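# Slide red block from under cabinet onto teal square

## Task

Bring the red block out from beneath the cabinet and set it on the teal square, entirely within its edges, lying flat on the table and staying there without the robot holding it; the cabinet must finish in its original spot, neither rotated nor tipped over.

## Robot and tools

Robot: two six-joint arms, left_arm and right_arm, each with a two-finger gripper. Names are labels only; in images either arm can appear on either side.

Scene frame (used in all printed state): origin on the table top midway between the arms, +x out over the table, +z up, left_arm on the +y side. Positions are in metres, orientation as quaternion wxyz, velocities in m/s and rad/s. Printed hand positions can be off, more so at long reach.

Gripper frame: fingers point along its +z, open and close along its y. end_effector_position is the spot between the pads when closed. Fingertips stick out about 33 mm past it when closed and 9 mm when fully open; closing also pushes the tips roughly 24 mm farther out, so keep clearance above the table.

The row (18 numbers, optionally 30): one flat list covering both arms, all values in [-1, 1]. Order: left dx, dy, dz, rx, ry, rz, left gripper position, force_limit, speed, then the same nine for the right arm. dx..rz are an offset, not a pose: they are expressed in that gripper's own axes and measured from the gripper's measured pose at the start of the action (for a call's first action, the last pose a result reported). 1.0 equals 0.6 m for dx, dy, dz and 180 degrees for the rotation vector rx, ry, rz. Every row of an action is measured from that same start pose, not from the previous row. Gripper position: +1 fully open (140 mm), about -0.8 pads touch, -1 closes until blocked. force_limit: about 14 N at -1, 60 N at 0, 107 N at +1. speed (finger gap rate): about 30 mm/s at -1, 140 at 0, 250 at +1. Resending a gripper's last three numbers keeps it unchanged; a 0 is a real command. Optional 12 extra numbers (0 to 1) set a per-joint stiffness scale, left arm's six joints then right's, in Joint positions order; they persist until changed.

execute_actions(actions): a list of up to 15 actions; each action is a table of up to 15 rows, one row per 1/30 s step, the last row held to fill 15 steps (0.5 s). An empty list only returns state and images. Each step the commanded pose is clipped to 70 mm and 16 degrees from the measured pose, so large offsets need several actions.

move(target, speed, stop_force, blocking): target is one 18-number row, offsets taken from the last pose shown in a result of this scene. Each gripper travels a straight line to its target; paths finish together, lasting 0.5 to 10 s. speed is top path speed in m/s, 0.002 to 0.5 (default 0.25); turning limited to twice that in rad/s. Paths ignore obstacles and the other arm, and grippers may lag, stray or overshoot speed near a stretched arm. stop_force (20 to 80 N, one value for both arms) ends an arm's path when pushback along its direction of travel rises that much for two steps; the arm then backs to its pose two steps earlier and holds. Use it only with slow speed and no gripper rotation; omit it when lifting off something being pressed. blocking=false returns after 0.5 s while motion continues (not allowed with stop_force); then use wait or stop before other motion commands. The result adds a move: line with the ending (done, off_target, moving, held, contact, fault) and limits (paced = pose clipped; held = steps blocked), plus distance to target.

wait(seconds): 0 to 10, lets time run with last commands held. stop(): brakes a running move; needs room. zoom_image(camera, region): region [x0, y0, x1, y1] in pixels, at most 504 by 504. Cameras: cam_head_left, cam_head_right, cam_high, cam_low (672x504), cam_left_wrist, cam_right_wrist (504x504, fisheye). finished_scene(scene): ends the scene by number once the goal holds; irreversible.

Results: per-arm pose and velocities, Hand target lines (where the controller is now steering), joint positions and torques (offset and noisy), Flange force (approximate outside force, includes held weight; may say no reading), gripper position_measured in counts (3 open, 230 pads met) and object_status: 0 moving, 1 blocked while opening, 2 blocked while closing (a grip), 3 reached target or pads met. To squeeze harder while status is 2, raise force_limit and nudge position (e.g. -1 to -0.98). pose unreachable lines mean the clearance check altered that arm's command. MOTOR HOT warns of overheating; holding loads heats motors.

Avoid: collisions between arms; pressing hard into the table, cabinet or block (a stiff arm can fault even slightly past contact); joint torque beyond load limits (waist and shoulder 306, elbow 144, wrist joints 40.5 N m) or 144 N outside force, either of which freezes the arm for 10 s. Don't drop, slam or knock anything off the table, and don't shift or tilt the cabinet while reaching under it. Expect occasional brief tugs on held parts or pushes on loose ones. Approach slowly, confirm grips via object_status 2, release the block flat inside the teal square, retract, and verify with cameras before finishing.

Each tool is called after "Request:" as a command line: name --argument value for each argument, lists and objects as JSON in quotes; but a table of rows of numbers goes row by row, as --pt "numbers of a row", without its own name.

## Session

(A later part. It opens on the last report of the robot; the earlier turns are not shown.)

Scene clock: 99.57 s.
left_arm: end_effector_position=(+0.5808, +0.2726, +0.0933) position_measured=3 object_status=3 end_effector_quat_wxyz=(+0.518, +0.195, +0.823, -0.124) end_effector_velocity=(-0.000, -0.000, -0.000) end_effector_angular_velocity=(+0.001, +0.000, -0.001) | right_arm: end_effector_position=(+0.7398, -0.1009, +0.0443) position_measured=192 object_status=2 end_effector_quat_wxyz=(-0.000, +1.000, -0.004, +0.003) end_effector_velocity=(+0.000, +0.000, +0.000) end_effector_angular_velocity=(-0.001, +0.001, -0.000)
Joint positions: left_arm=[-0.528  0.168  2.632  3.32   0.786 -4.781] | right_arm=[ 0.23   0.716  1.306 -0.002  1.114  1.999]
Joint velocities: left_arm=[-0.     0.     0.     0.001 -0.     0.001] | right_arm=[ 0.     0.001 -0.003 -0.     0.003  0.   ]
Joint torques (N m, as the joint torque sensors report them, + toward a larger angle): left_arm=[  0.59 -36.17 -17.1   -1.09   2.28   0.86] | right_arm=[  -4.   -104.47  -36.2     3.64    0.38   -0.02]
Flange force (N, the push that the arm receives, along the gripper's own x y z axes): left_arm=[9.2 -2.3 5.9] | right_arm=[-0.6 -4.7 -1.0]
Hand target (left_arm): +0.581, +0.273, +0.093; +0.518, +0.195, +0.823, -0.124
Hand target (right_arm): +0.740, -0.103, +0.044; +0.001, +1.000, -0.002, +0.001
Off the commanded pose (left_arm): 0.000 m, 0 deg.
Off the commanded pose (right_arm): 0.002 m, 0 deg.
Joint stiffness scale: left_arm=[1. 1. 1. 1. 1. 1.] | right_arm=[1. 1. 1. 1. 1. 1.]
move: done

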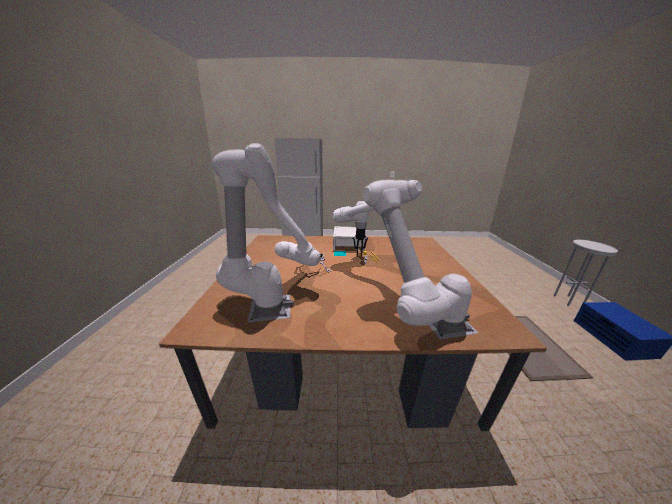

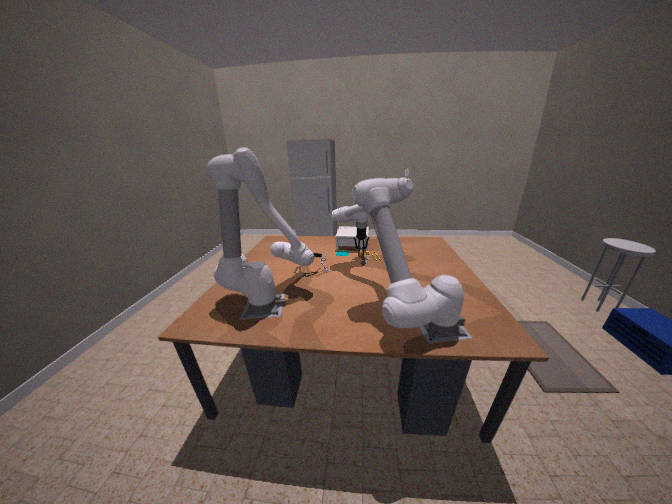

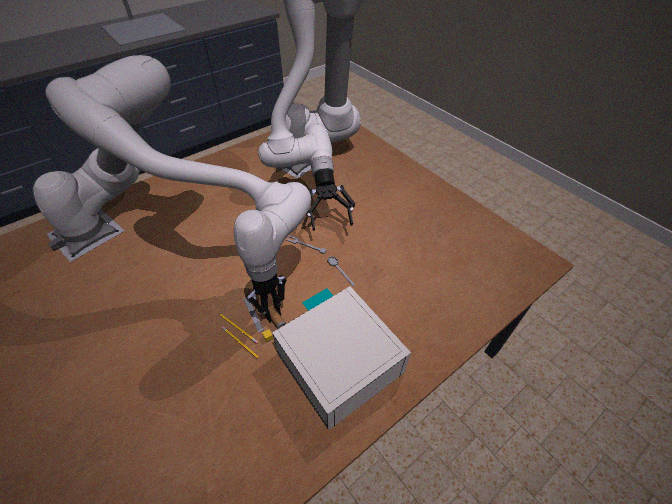

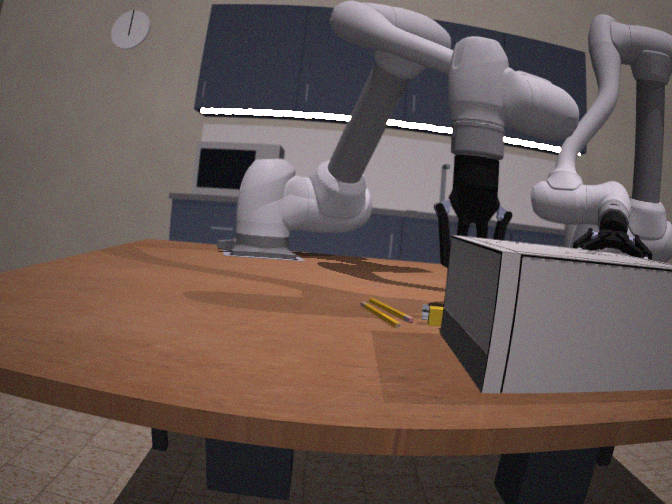

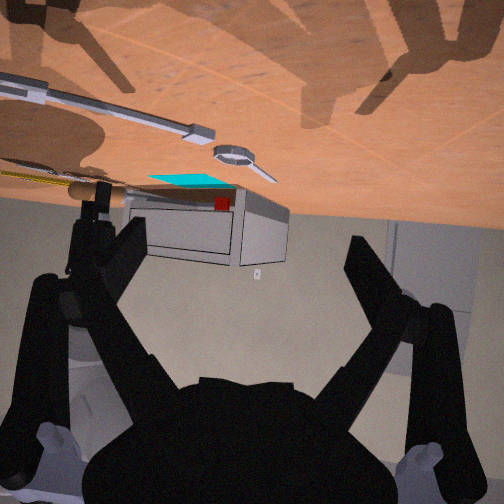

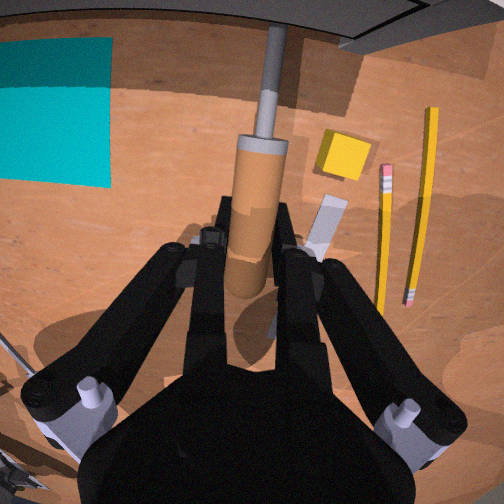

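Request:
move --target '[0,0,0,0,0,0,1,0,0,0.03,0,0,0,0,0,-0.98,1,-0.3]' --speed 0.04

Request:
move --target '[0,0,0,0,0,0,1,0,0,0,-0.14,0,0,0,0,-0.98,1,-0.3]' --speed 0.05

Request:
zoom_image --camera "cam_left_wrist" --region '[100,160,260,240]'

Scene clock: 105.33 s.
left_arm: end_effector_position=(+0.5808, +0.2726, +0.0933) position_measured=3 object_status=3 end_effector_quat_wxyz=(+0.518, +0.195, +0.823, -0.124) end_effector_velocity=(-0.000, +0.000, -0.000) end_effector_angular_velocity=(+0.001, +0.000, -0.000) | right_arm: end_effector_position=(+0.7576, -0.0990, +0.0442) position_measured=192 object_status=2 end_effector_quat_wxyz=(-0.002, +1.000, -0.005, +0.006) end_effector_velocity=(+0.001, +0.000, +0.001) end_effector_angular_velocity=(-0.000, -0.000, -0.001)
Joint positions: left_arm=[-0.528  0.168  2.632  3.32   0.786 -4.781] | right_arm=[ 0.224  0.738  1.265 -0.002  1.126  1.996]
Joint velocities: left_arm=[-0.    -0.     0.001 -0.    -0.     0.001] | right_arm=[ 0.     0.    -0.003 -0.     0.002  0.001]
Joint torques (N m, as the joint torque sensors report them, + toward a larger angle): left_arm=[ -0.96 -36.82 -17.03  -1.02   2.55   0.68] | right_arm=[  -3.39 -105.1   -36.5     3.94    0.12    0.04]
Flange force (N, the push that the arm receives, along the gripper's own x y z axes): left_arm=[10.2 2.5 6.7] | right_arm=[-1.9 -3.2 -2.5]
Hand target (left_arm): +0.581, +0.273, +0.093; +0.518, +0.195, +0.823, -0.124
Hand target (right_arm): +0.758, -0.101, +0.044; -0.000, +1.000, -0.004, +0.003
Off the commanded pose (left_arm): 0.000 m, 0 deg.
Off the commanded pose (right_arm): 0.002 m, 0 deg.
Joint stiffness scale: left_arm=[1. 1. 1. 1. 1. 1.] | right_arm=[1. 1. 1. 1. 1. 1.]
move: done

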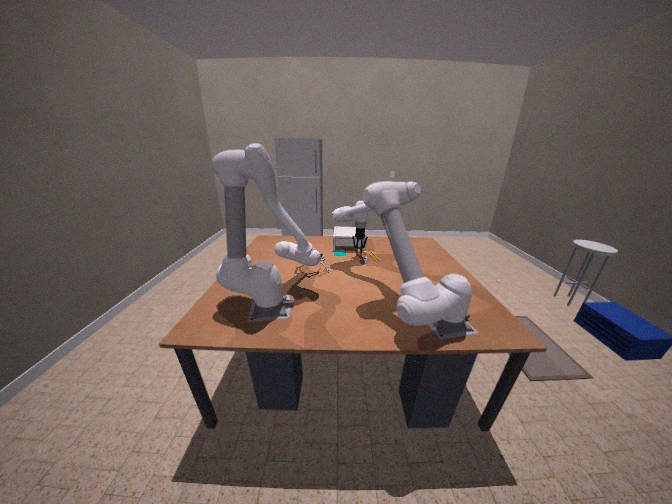

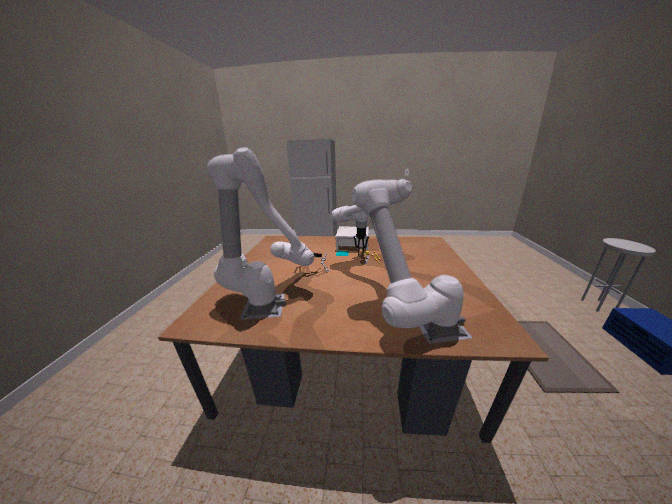

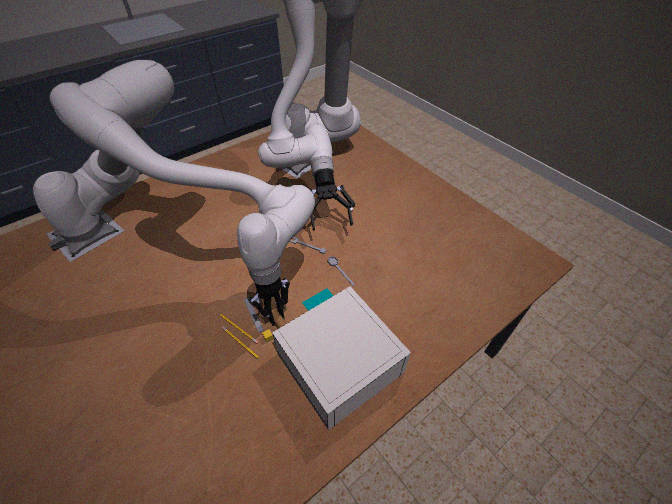

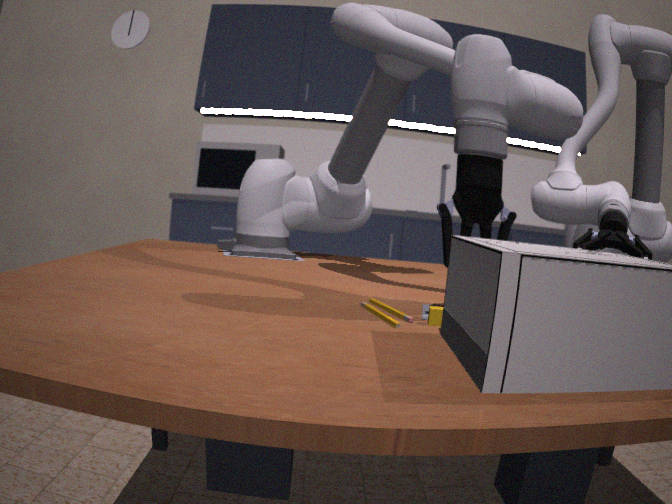

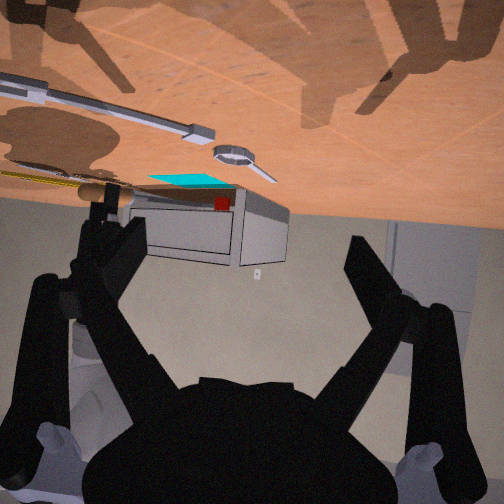

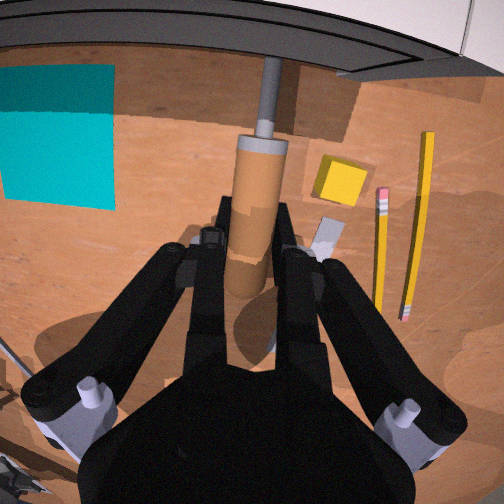

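Scene clock: 107.30 s.
left_arm: end_effector_position=(+0.5808, +0.2726, +0.0933) position_measured=3 object_status=3 end_effector_quat_wxyz=(+0.518, +0.195, +0.823, -0.124) end_effector_velocity=(+0.000, -0.001, +0.000) end_effector_angular_velocity=(+0.000, -0.001, -0.001) | right_arm: end_effector_position=(+0.7600, -0.0163, +0.0442) position_measured=192 object_status=2 end_effector_quat_wxyz=(-0.003, +1.000, -0.004, +0.008) end_effector_velocity=(+0.000, +0.000, +0.001) end_effector_angular_velocity=(-0.000, +0.000, +0.000)
Joint positions: left_arm=[-0.528  0.168  2.632  3.32   0.786 -4.781] | right_arm=[ 0.301  0.801  1.151 -0.002  1.173  2.071]
Joint velocities: left_arm=[-0.001 -0.    -0.     0.001  0.     0.   ] | right_arm=[ 0.     0.    -0.003 -0.     0.002 -0.   ]
Joint torques (N m, as the joint torque sensors report them, + toward a larger angle): left_arm=[  2.2  -36.54 -17.54  -0.86   2.04   0.72] | right_arm=[  -3.04 -112.79  -38.27    3.79    0.18   -0.26]
Flange force (N, the push that the arm receives, along the gripper's own x y z axes): left_arm=[11.1 -9.1 7.3] | right_arm=[-1.2 -3.2 -0.4]
Hand target (left_arm): +0.581, +0.273, +0.093; +0.518, +0.195, +0.823, -0.124
Hand target (right_arm): +0.758, -0.015, +0.045; -0.002, +1.000, -0.005, +0.006
Off the commanded pose (left_arm): 0.000 m, 0 deg.
Off the commanded pose (right_arm): 0.002 m, 0 deg.
Joint stiffness scale: left_arm=[1. 1. 1. 1. 1. 1.] | right_arm=[1. 1. 1. 1. 1. 1.]
move: done

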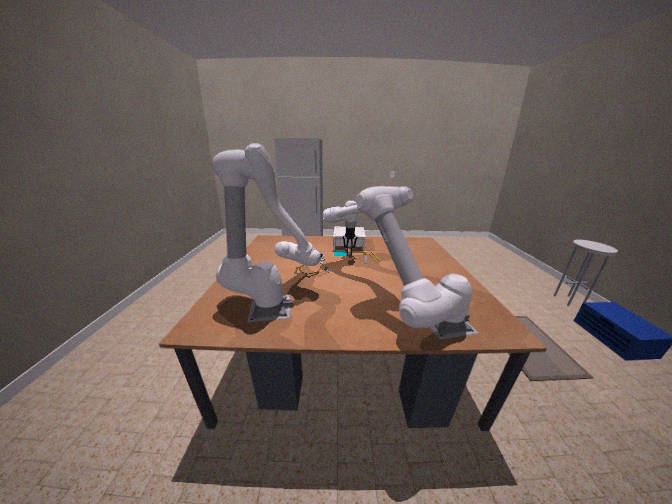

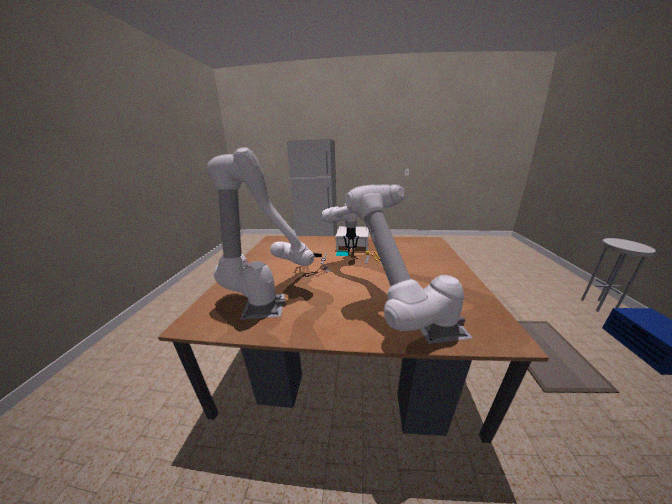

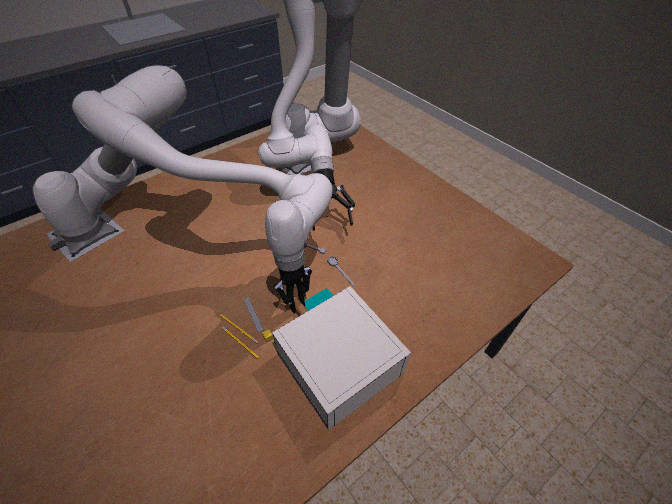

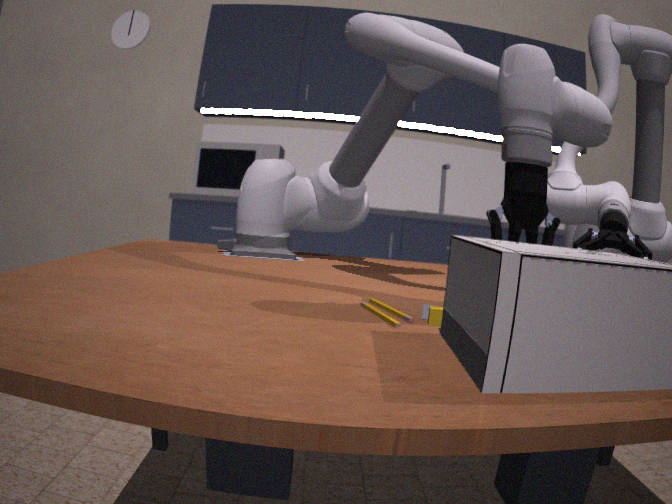

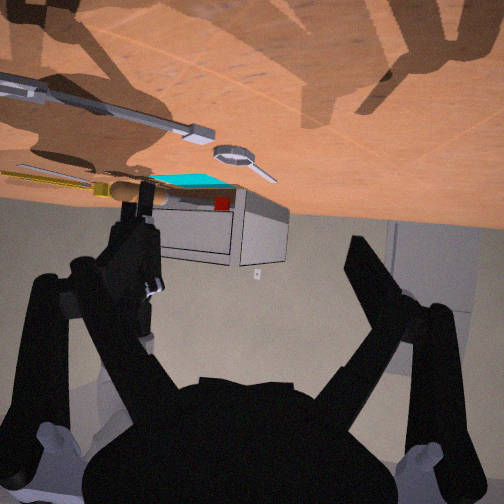

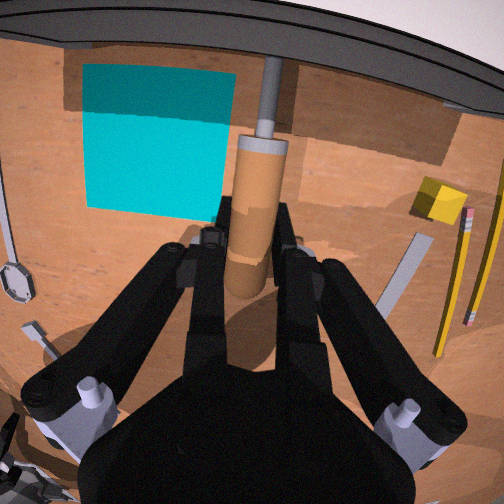

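Region (100, 160, 260, 240) of cam_left_wrist's 504x504 image, scaled by 3.150, with more detail than that image has.

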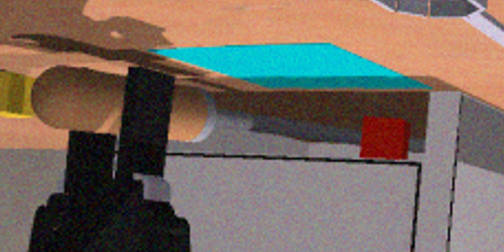

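Request:
move --target '[0,0,0,0,0,0,1,0,0,0,-0.068,0,0,0,0,-0.98,1,-0.3]' --speed 0.04

Request:
zoom_image --camera "cam_left_wrist" --region '[100,160,260,240]'

Scene clock: 111.63 s.
left_arm: end_effector_position=(+0.5808, +0.2726, +0.0933) position_measured=3 object_status=3 end_effector_quat_wxyz=(+0.518, +0.195, +0.823, -0.124) end_effector_velocity=(+0.000, +0.000, +0.000) end_effector_angular_velocity=(-0.002, +0.000, +0.002) | right_arm: end_effector_position=(+0.7619, +0.0231, +0.0439) position_measured=192 object_status=2 end_effector_quat_wxyz=(-0.005, +1.000, -0.003, +0.010) end_effector_velocity=(+0.000, +0.000, +0.001) end_effector_angular_velocity=(-0.000, +0.001, -0.001)
Joint positions: left_arm=[-0.528  0.168  2.632  3.32   0.786 -4.781] | right_arm=[ 0.335  0.835  1.087 -0.002  1.197  2.103]
Joint velocities: left_arm=[ 0.    -0.    -0.    -0.001  0.    -0.001] | right_arm=[ 0.     0.    -0.002 -0.     0.002  0.001]
Joint torques (N m, as the joint torque sensors report them, + toward a larger angle): left_arm=[  3.3  -40.46 -17.4   -1.07   2.15   0.18] | right_arm=[  -3.42 -116.4   -38.33    3.98   -0.27    0.08]
Flange force (N, the push that the arm receives, along the gripper's own x y z axes): left_arm=[19.8 -11.5 16.9] | right_arm=[1.4 -4.9 -0.6]
Hand target (left_arm): +0.581, +0.273, +0.093; +0.518, +0.195, +0.823, -0.124
Hand target (right_arm): +0.760, +0.024, +0.044; -0.003, +1.000, -0.004, +0.008
Off the commanded pose (left_arm): 0.000 m, 0 deg.
Off the commanded pose (right_arm): 0.002 m, 0 deg.
Joint stiffness scale: left_arm=[1. 1. 1. 1. 1. 1.] | right_arm=[1. 1. 1. 1. 1. 1.]
move: done

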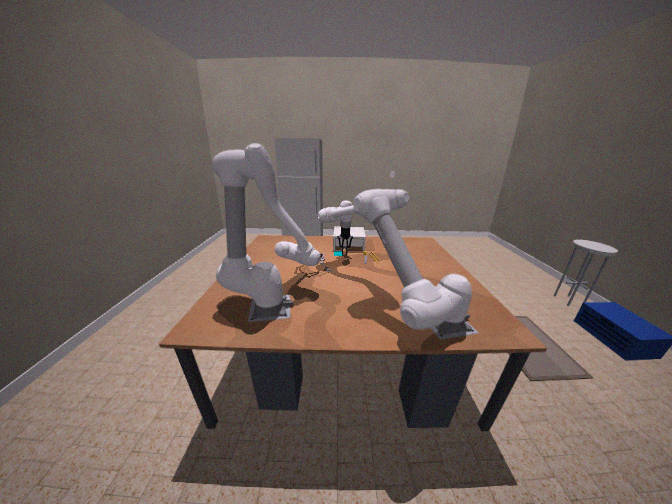

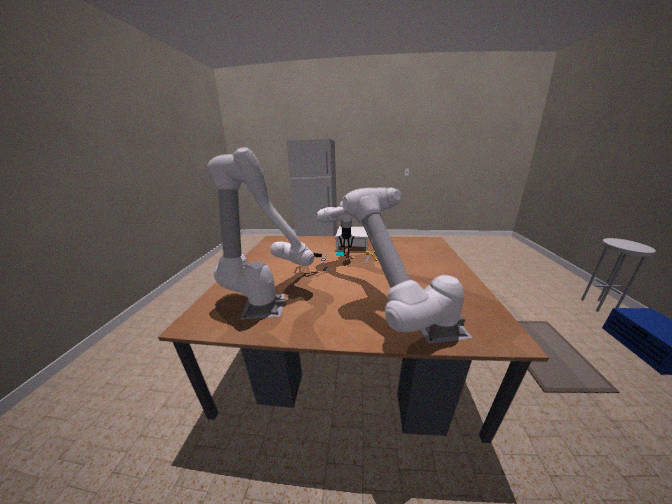

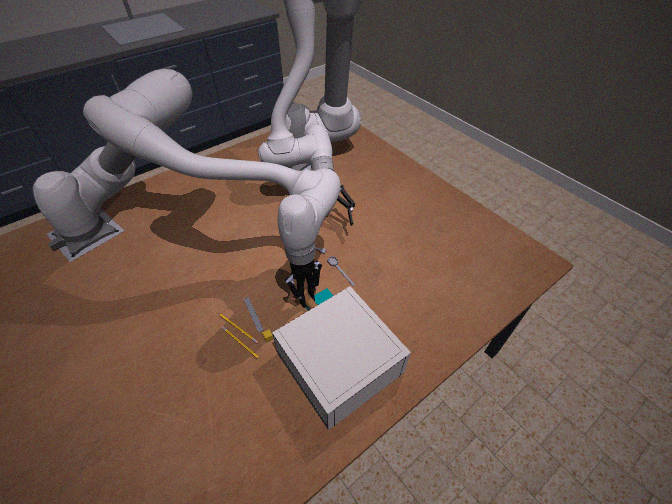

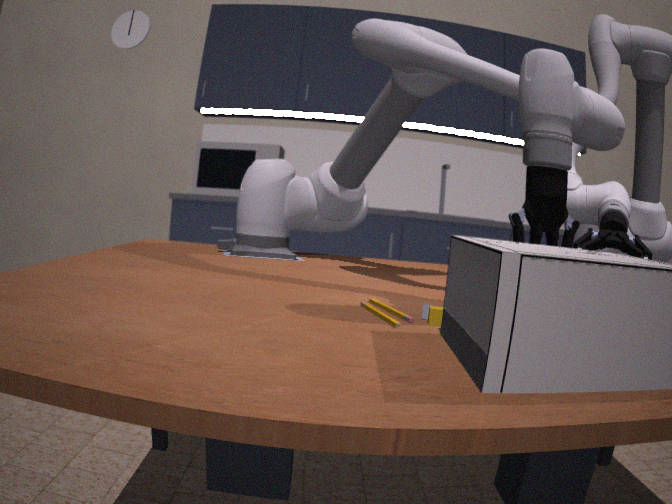

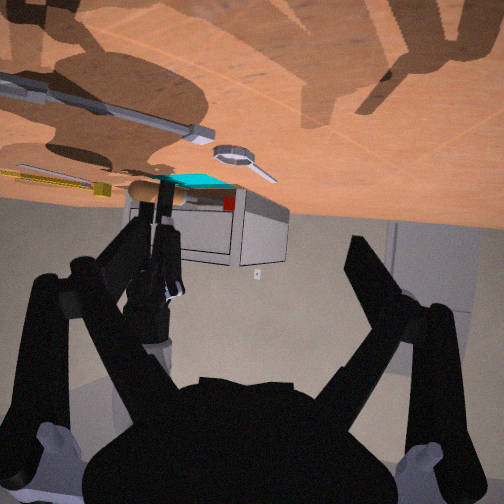

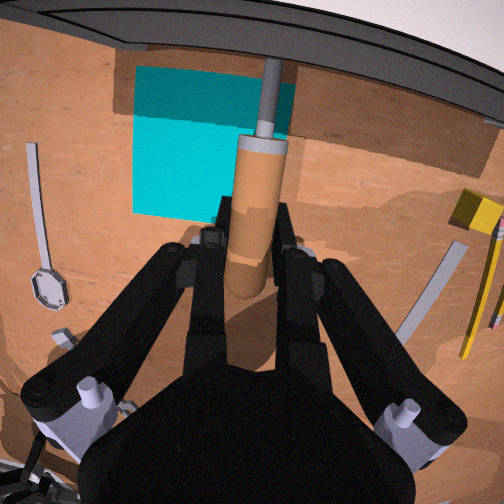

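Region (100, 160, 260, 240) of cam_left_wrist's 504x504 image, scaled by 3.150, with more detail than that image has.

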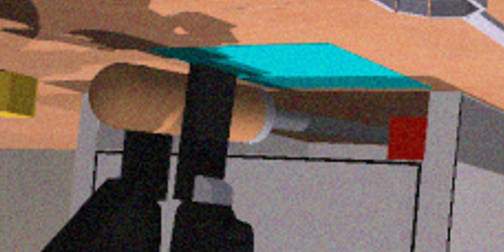

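Request:
move --target '[-0.12,0.298,-0.018,0.10,0,0.047,1,0,0,-0.367,-0.015,-0.007,0,0,0,-0.98,1,-0.3]' --speed 0.06

Scene clock: 121.73 s.
left_arm: end_effector_position=(+0.6799, +0.4231, +0.1618) position_measured=3 object_status=3 end_effector_quat_wxyz=(+0.490, +0.332, +0.778, -0.211) end_effector_velocity=(-0.000, +0.000, -0.000) end_effector_angular_velocity=(-0.002, +0.003, -0.003) | right_arm: end_effector_position=(+0.5422, +0.0329, +0.0442) position_measured=192 object_status=2 end_effector_quat_wxyz=(-0.005, +1.000, -0.002, +0.007) end_effector_velocity=(-0.000, -0.000, -0.000) end_effector_angular_velocity=(+0.001, -0.001, -0.002)
Joint positions: left_arm=[ 0.095  0.237  2.269  4.626  0.942 -5.43 ] | right_arm=[ 0.481  0.579  1.547 -0.003  0.998  2.248]
Joint velocities: left_arm=[ 0.002  0.002 -0.002  0.006  0.003 -0.006] | right_arm=[ 0.    -0.     0.002 -0.    -0.002  0.002]
Joint torques (N m, as the joint torque sensors report them, + toward a larger angle): left_arm=[  4.52 -50.31 -27.85  -0.6    1.61   0.1 ] | right_arm=[ -4.56 -91.51 -33.44   3.73   0.4    0.07]
Flange force (N, the push that the arm receives, along the gripper's own x y z axes): left_arm=[6.5 -10.5 11.4] | right_arm=[-0.5 -6.7 -1.0]
Hand target (left_arm): +0.681, +0.423, +0.163; +0.490, +0.333, +0.777, -0.212
Hand target (right_arm): +0.542, +0.034, +0.044; -0.005, +1.000, -0.003, +0.010
Off the commanded pose (left_arm): 0.001 m, 0 deg.
Off the commanded pose (right_arm): 0.001 m, 0 deg.
Joint stiffness scale: left_arm=[1. 1. 1. 1. 1. 1.] | right_arm=[1. 1. 1. 1. 1. 1.]
move: done

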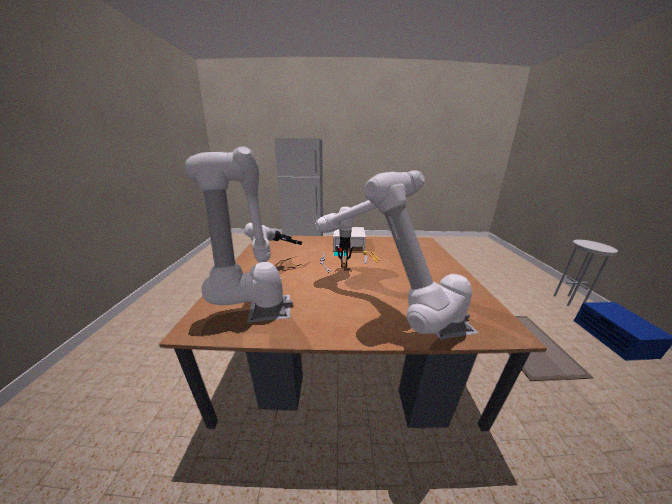

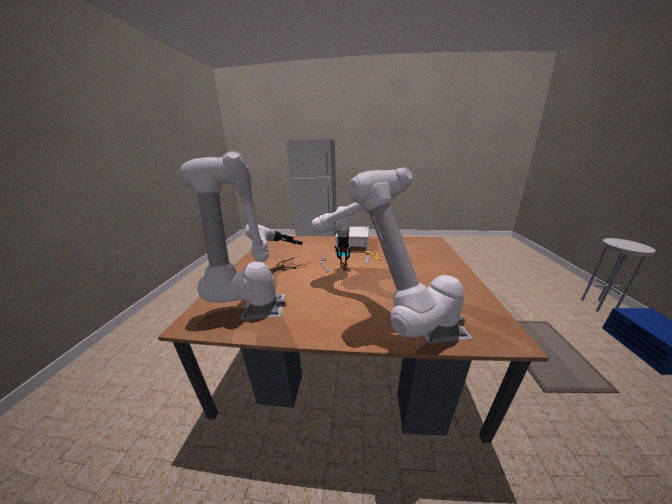

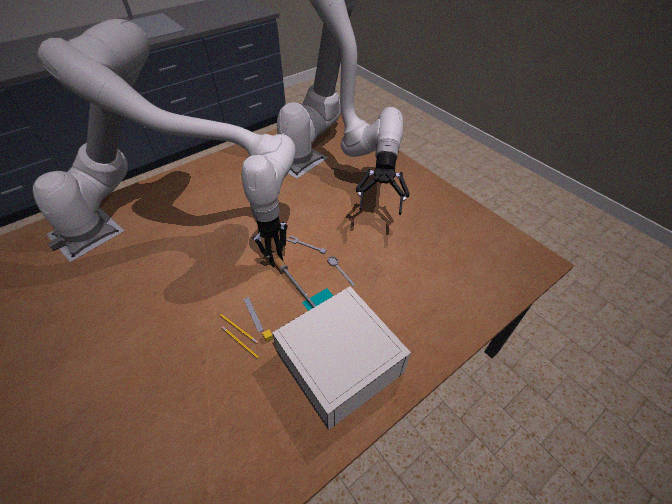

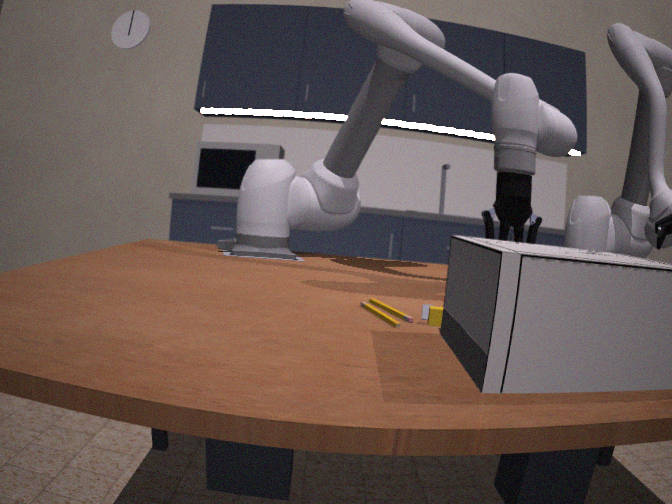

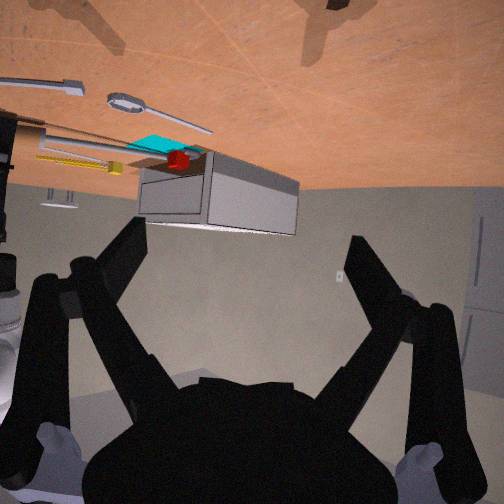

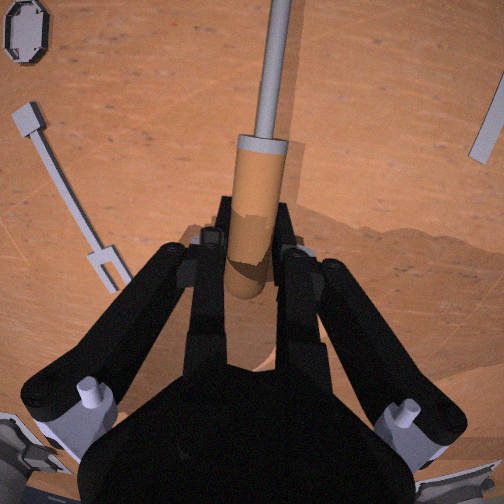

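Request:
move --target '[0,0,0,0,0,0,1,0,0,-0.065,-0.008,0,0,0,0,-0.98,1,-0.3]' --speed 0.05

Request:
zoom_image --camera "cam_left_wrist" --region '[100,110,240,200]'

Scene clock: 125.77 s.
left_arm: end_effector_position=(+0.6799, +0.4231, +0.1617) position_measured=3 object_status=3 end_effector_quat_wxyz=(+0.490, +0.332, +0.778, -0.211) end_effector_velocity=(+0.000, +0.000, +0.000) end_effector_angular_velocity=(+0.001, -0.002, -0.001) | right_arm: end_effector_position=(+0.5044, +0.0368, +0.0441) position_measured=192 object_status=2 end_effector_quat_wxyz=(-0.003, +1.000, -0.001, +0.006) end_effector_velocity=(-0.000, +0.000, -0.000) end_effector_angular_velocity=(+0.001, -0.001, +0.000)
Joint positions: left_arm=[ 0.095  0.237  2.269  4.626  0.943 -5.43 ] | right_arm=[ 0.514  0.547  1.603 -0.003  0.979  2.279]
Joint velocities: left_arm=[ 0.    -0.    -0.     0.    -0.     0.002] | right_arm=[ 0.    -0.     0.001  0.    -0.002  0.   ]
Joint torques (N m, as the joint torque sensors report them, + toward a larger angle): left_arm=[ -1.97 -50.22 -25.73  -0.99   1.7    0.76] | right_arm=[ -4.33 -87.81 -31.07   3.75   0.89   0.02]
Flange force (N, the push that the arm receives, along the gripper's own x y z axes): left_arm=[7.6 0.3 -0.4] | right_arm=[1.6 -8.8 -1.7]
Hand target (left_arm): +0.680, +0.423, +0.162; +0.490, +0.332, +0.778, -0.211
Hand target (right_arm): +0.503, +0.038, +0.044; -0.005, +1.000, -0.002, +0.007
Off the commanded pose (left_arm): 0.000 m, 0 deg.
Off the commanded pose (right_arm): 0.002 m, 0 deg.
Joint stiffness scale: left_arm=[1. 1. 1. 1. 1. 1.] | right_arm=[1. 1. 1. 1. 1. 1.]
move: done

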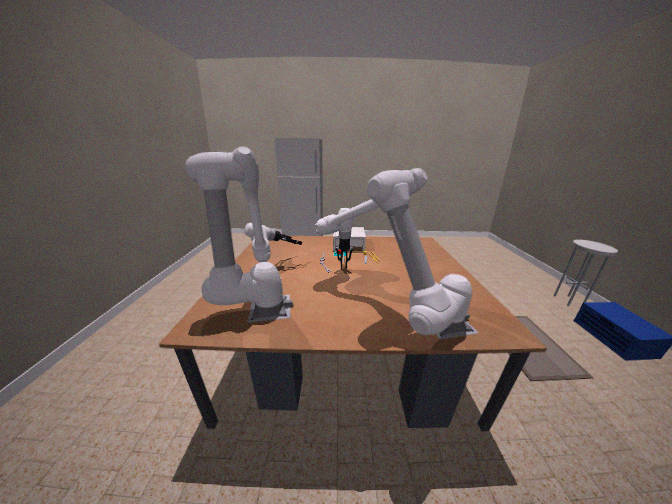

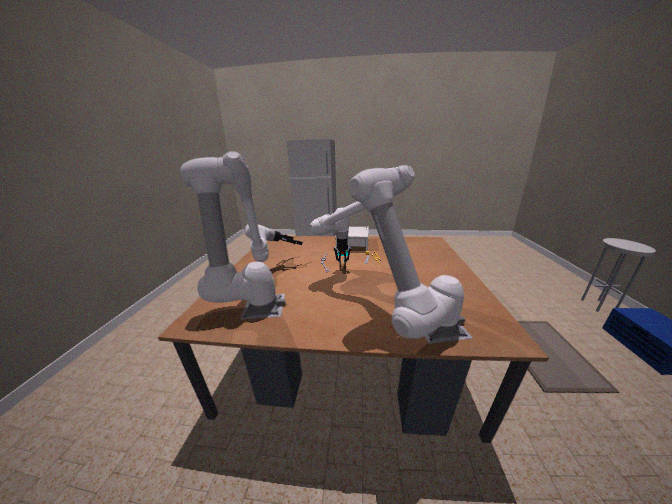

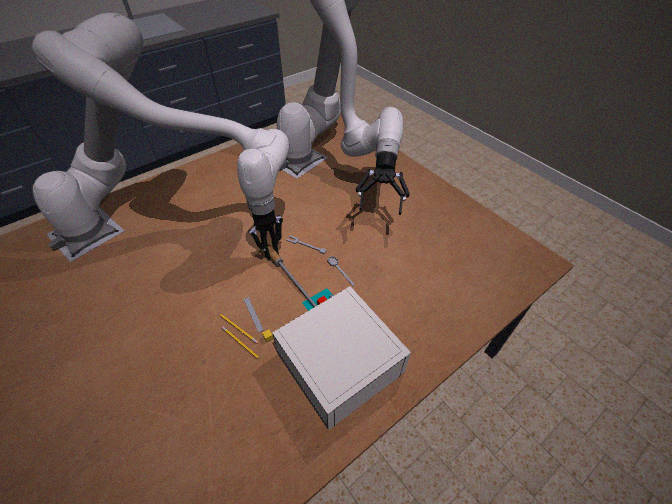

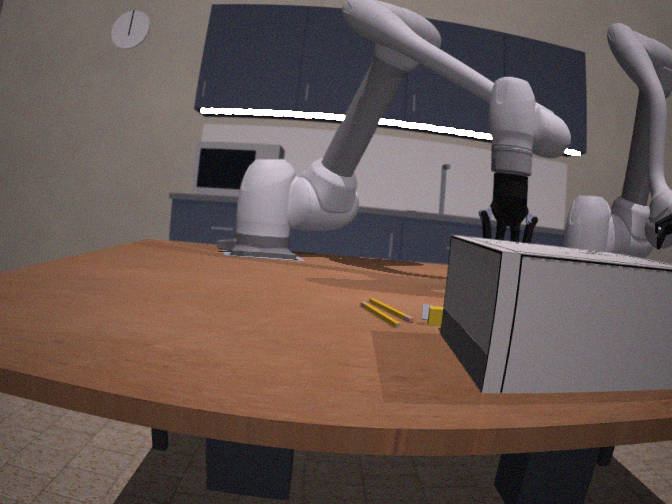

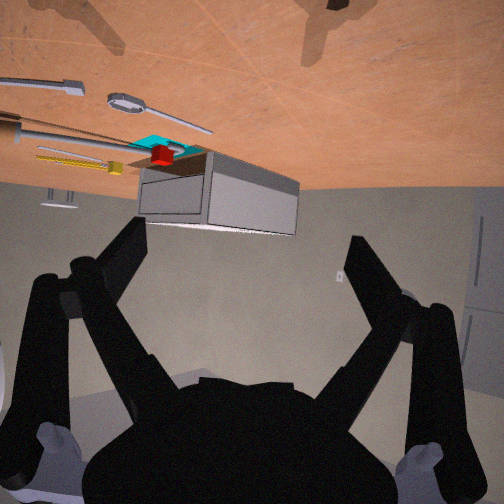

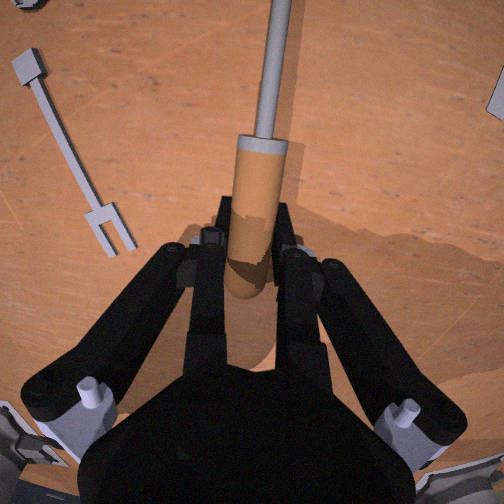

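Region (100, 110, 240, 200) of cam_left_wrist's 504x504 image, scaled by 3.600, with more detail than that image has; it fills the top 324 rows of this view, and the rest is white.

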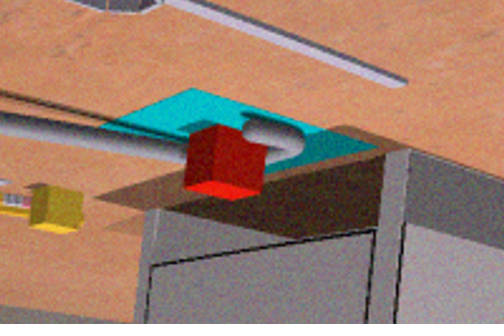

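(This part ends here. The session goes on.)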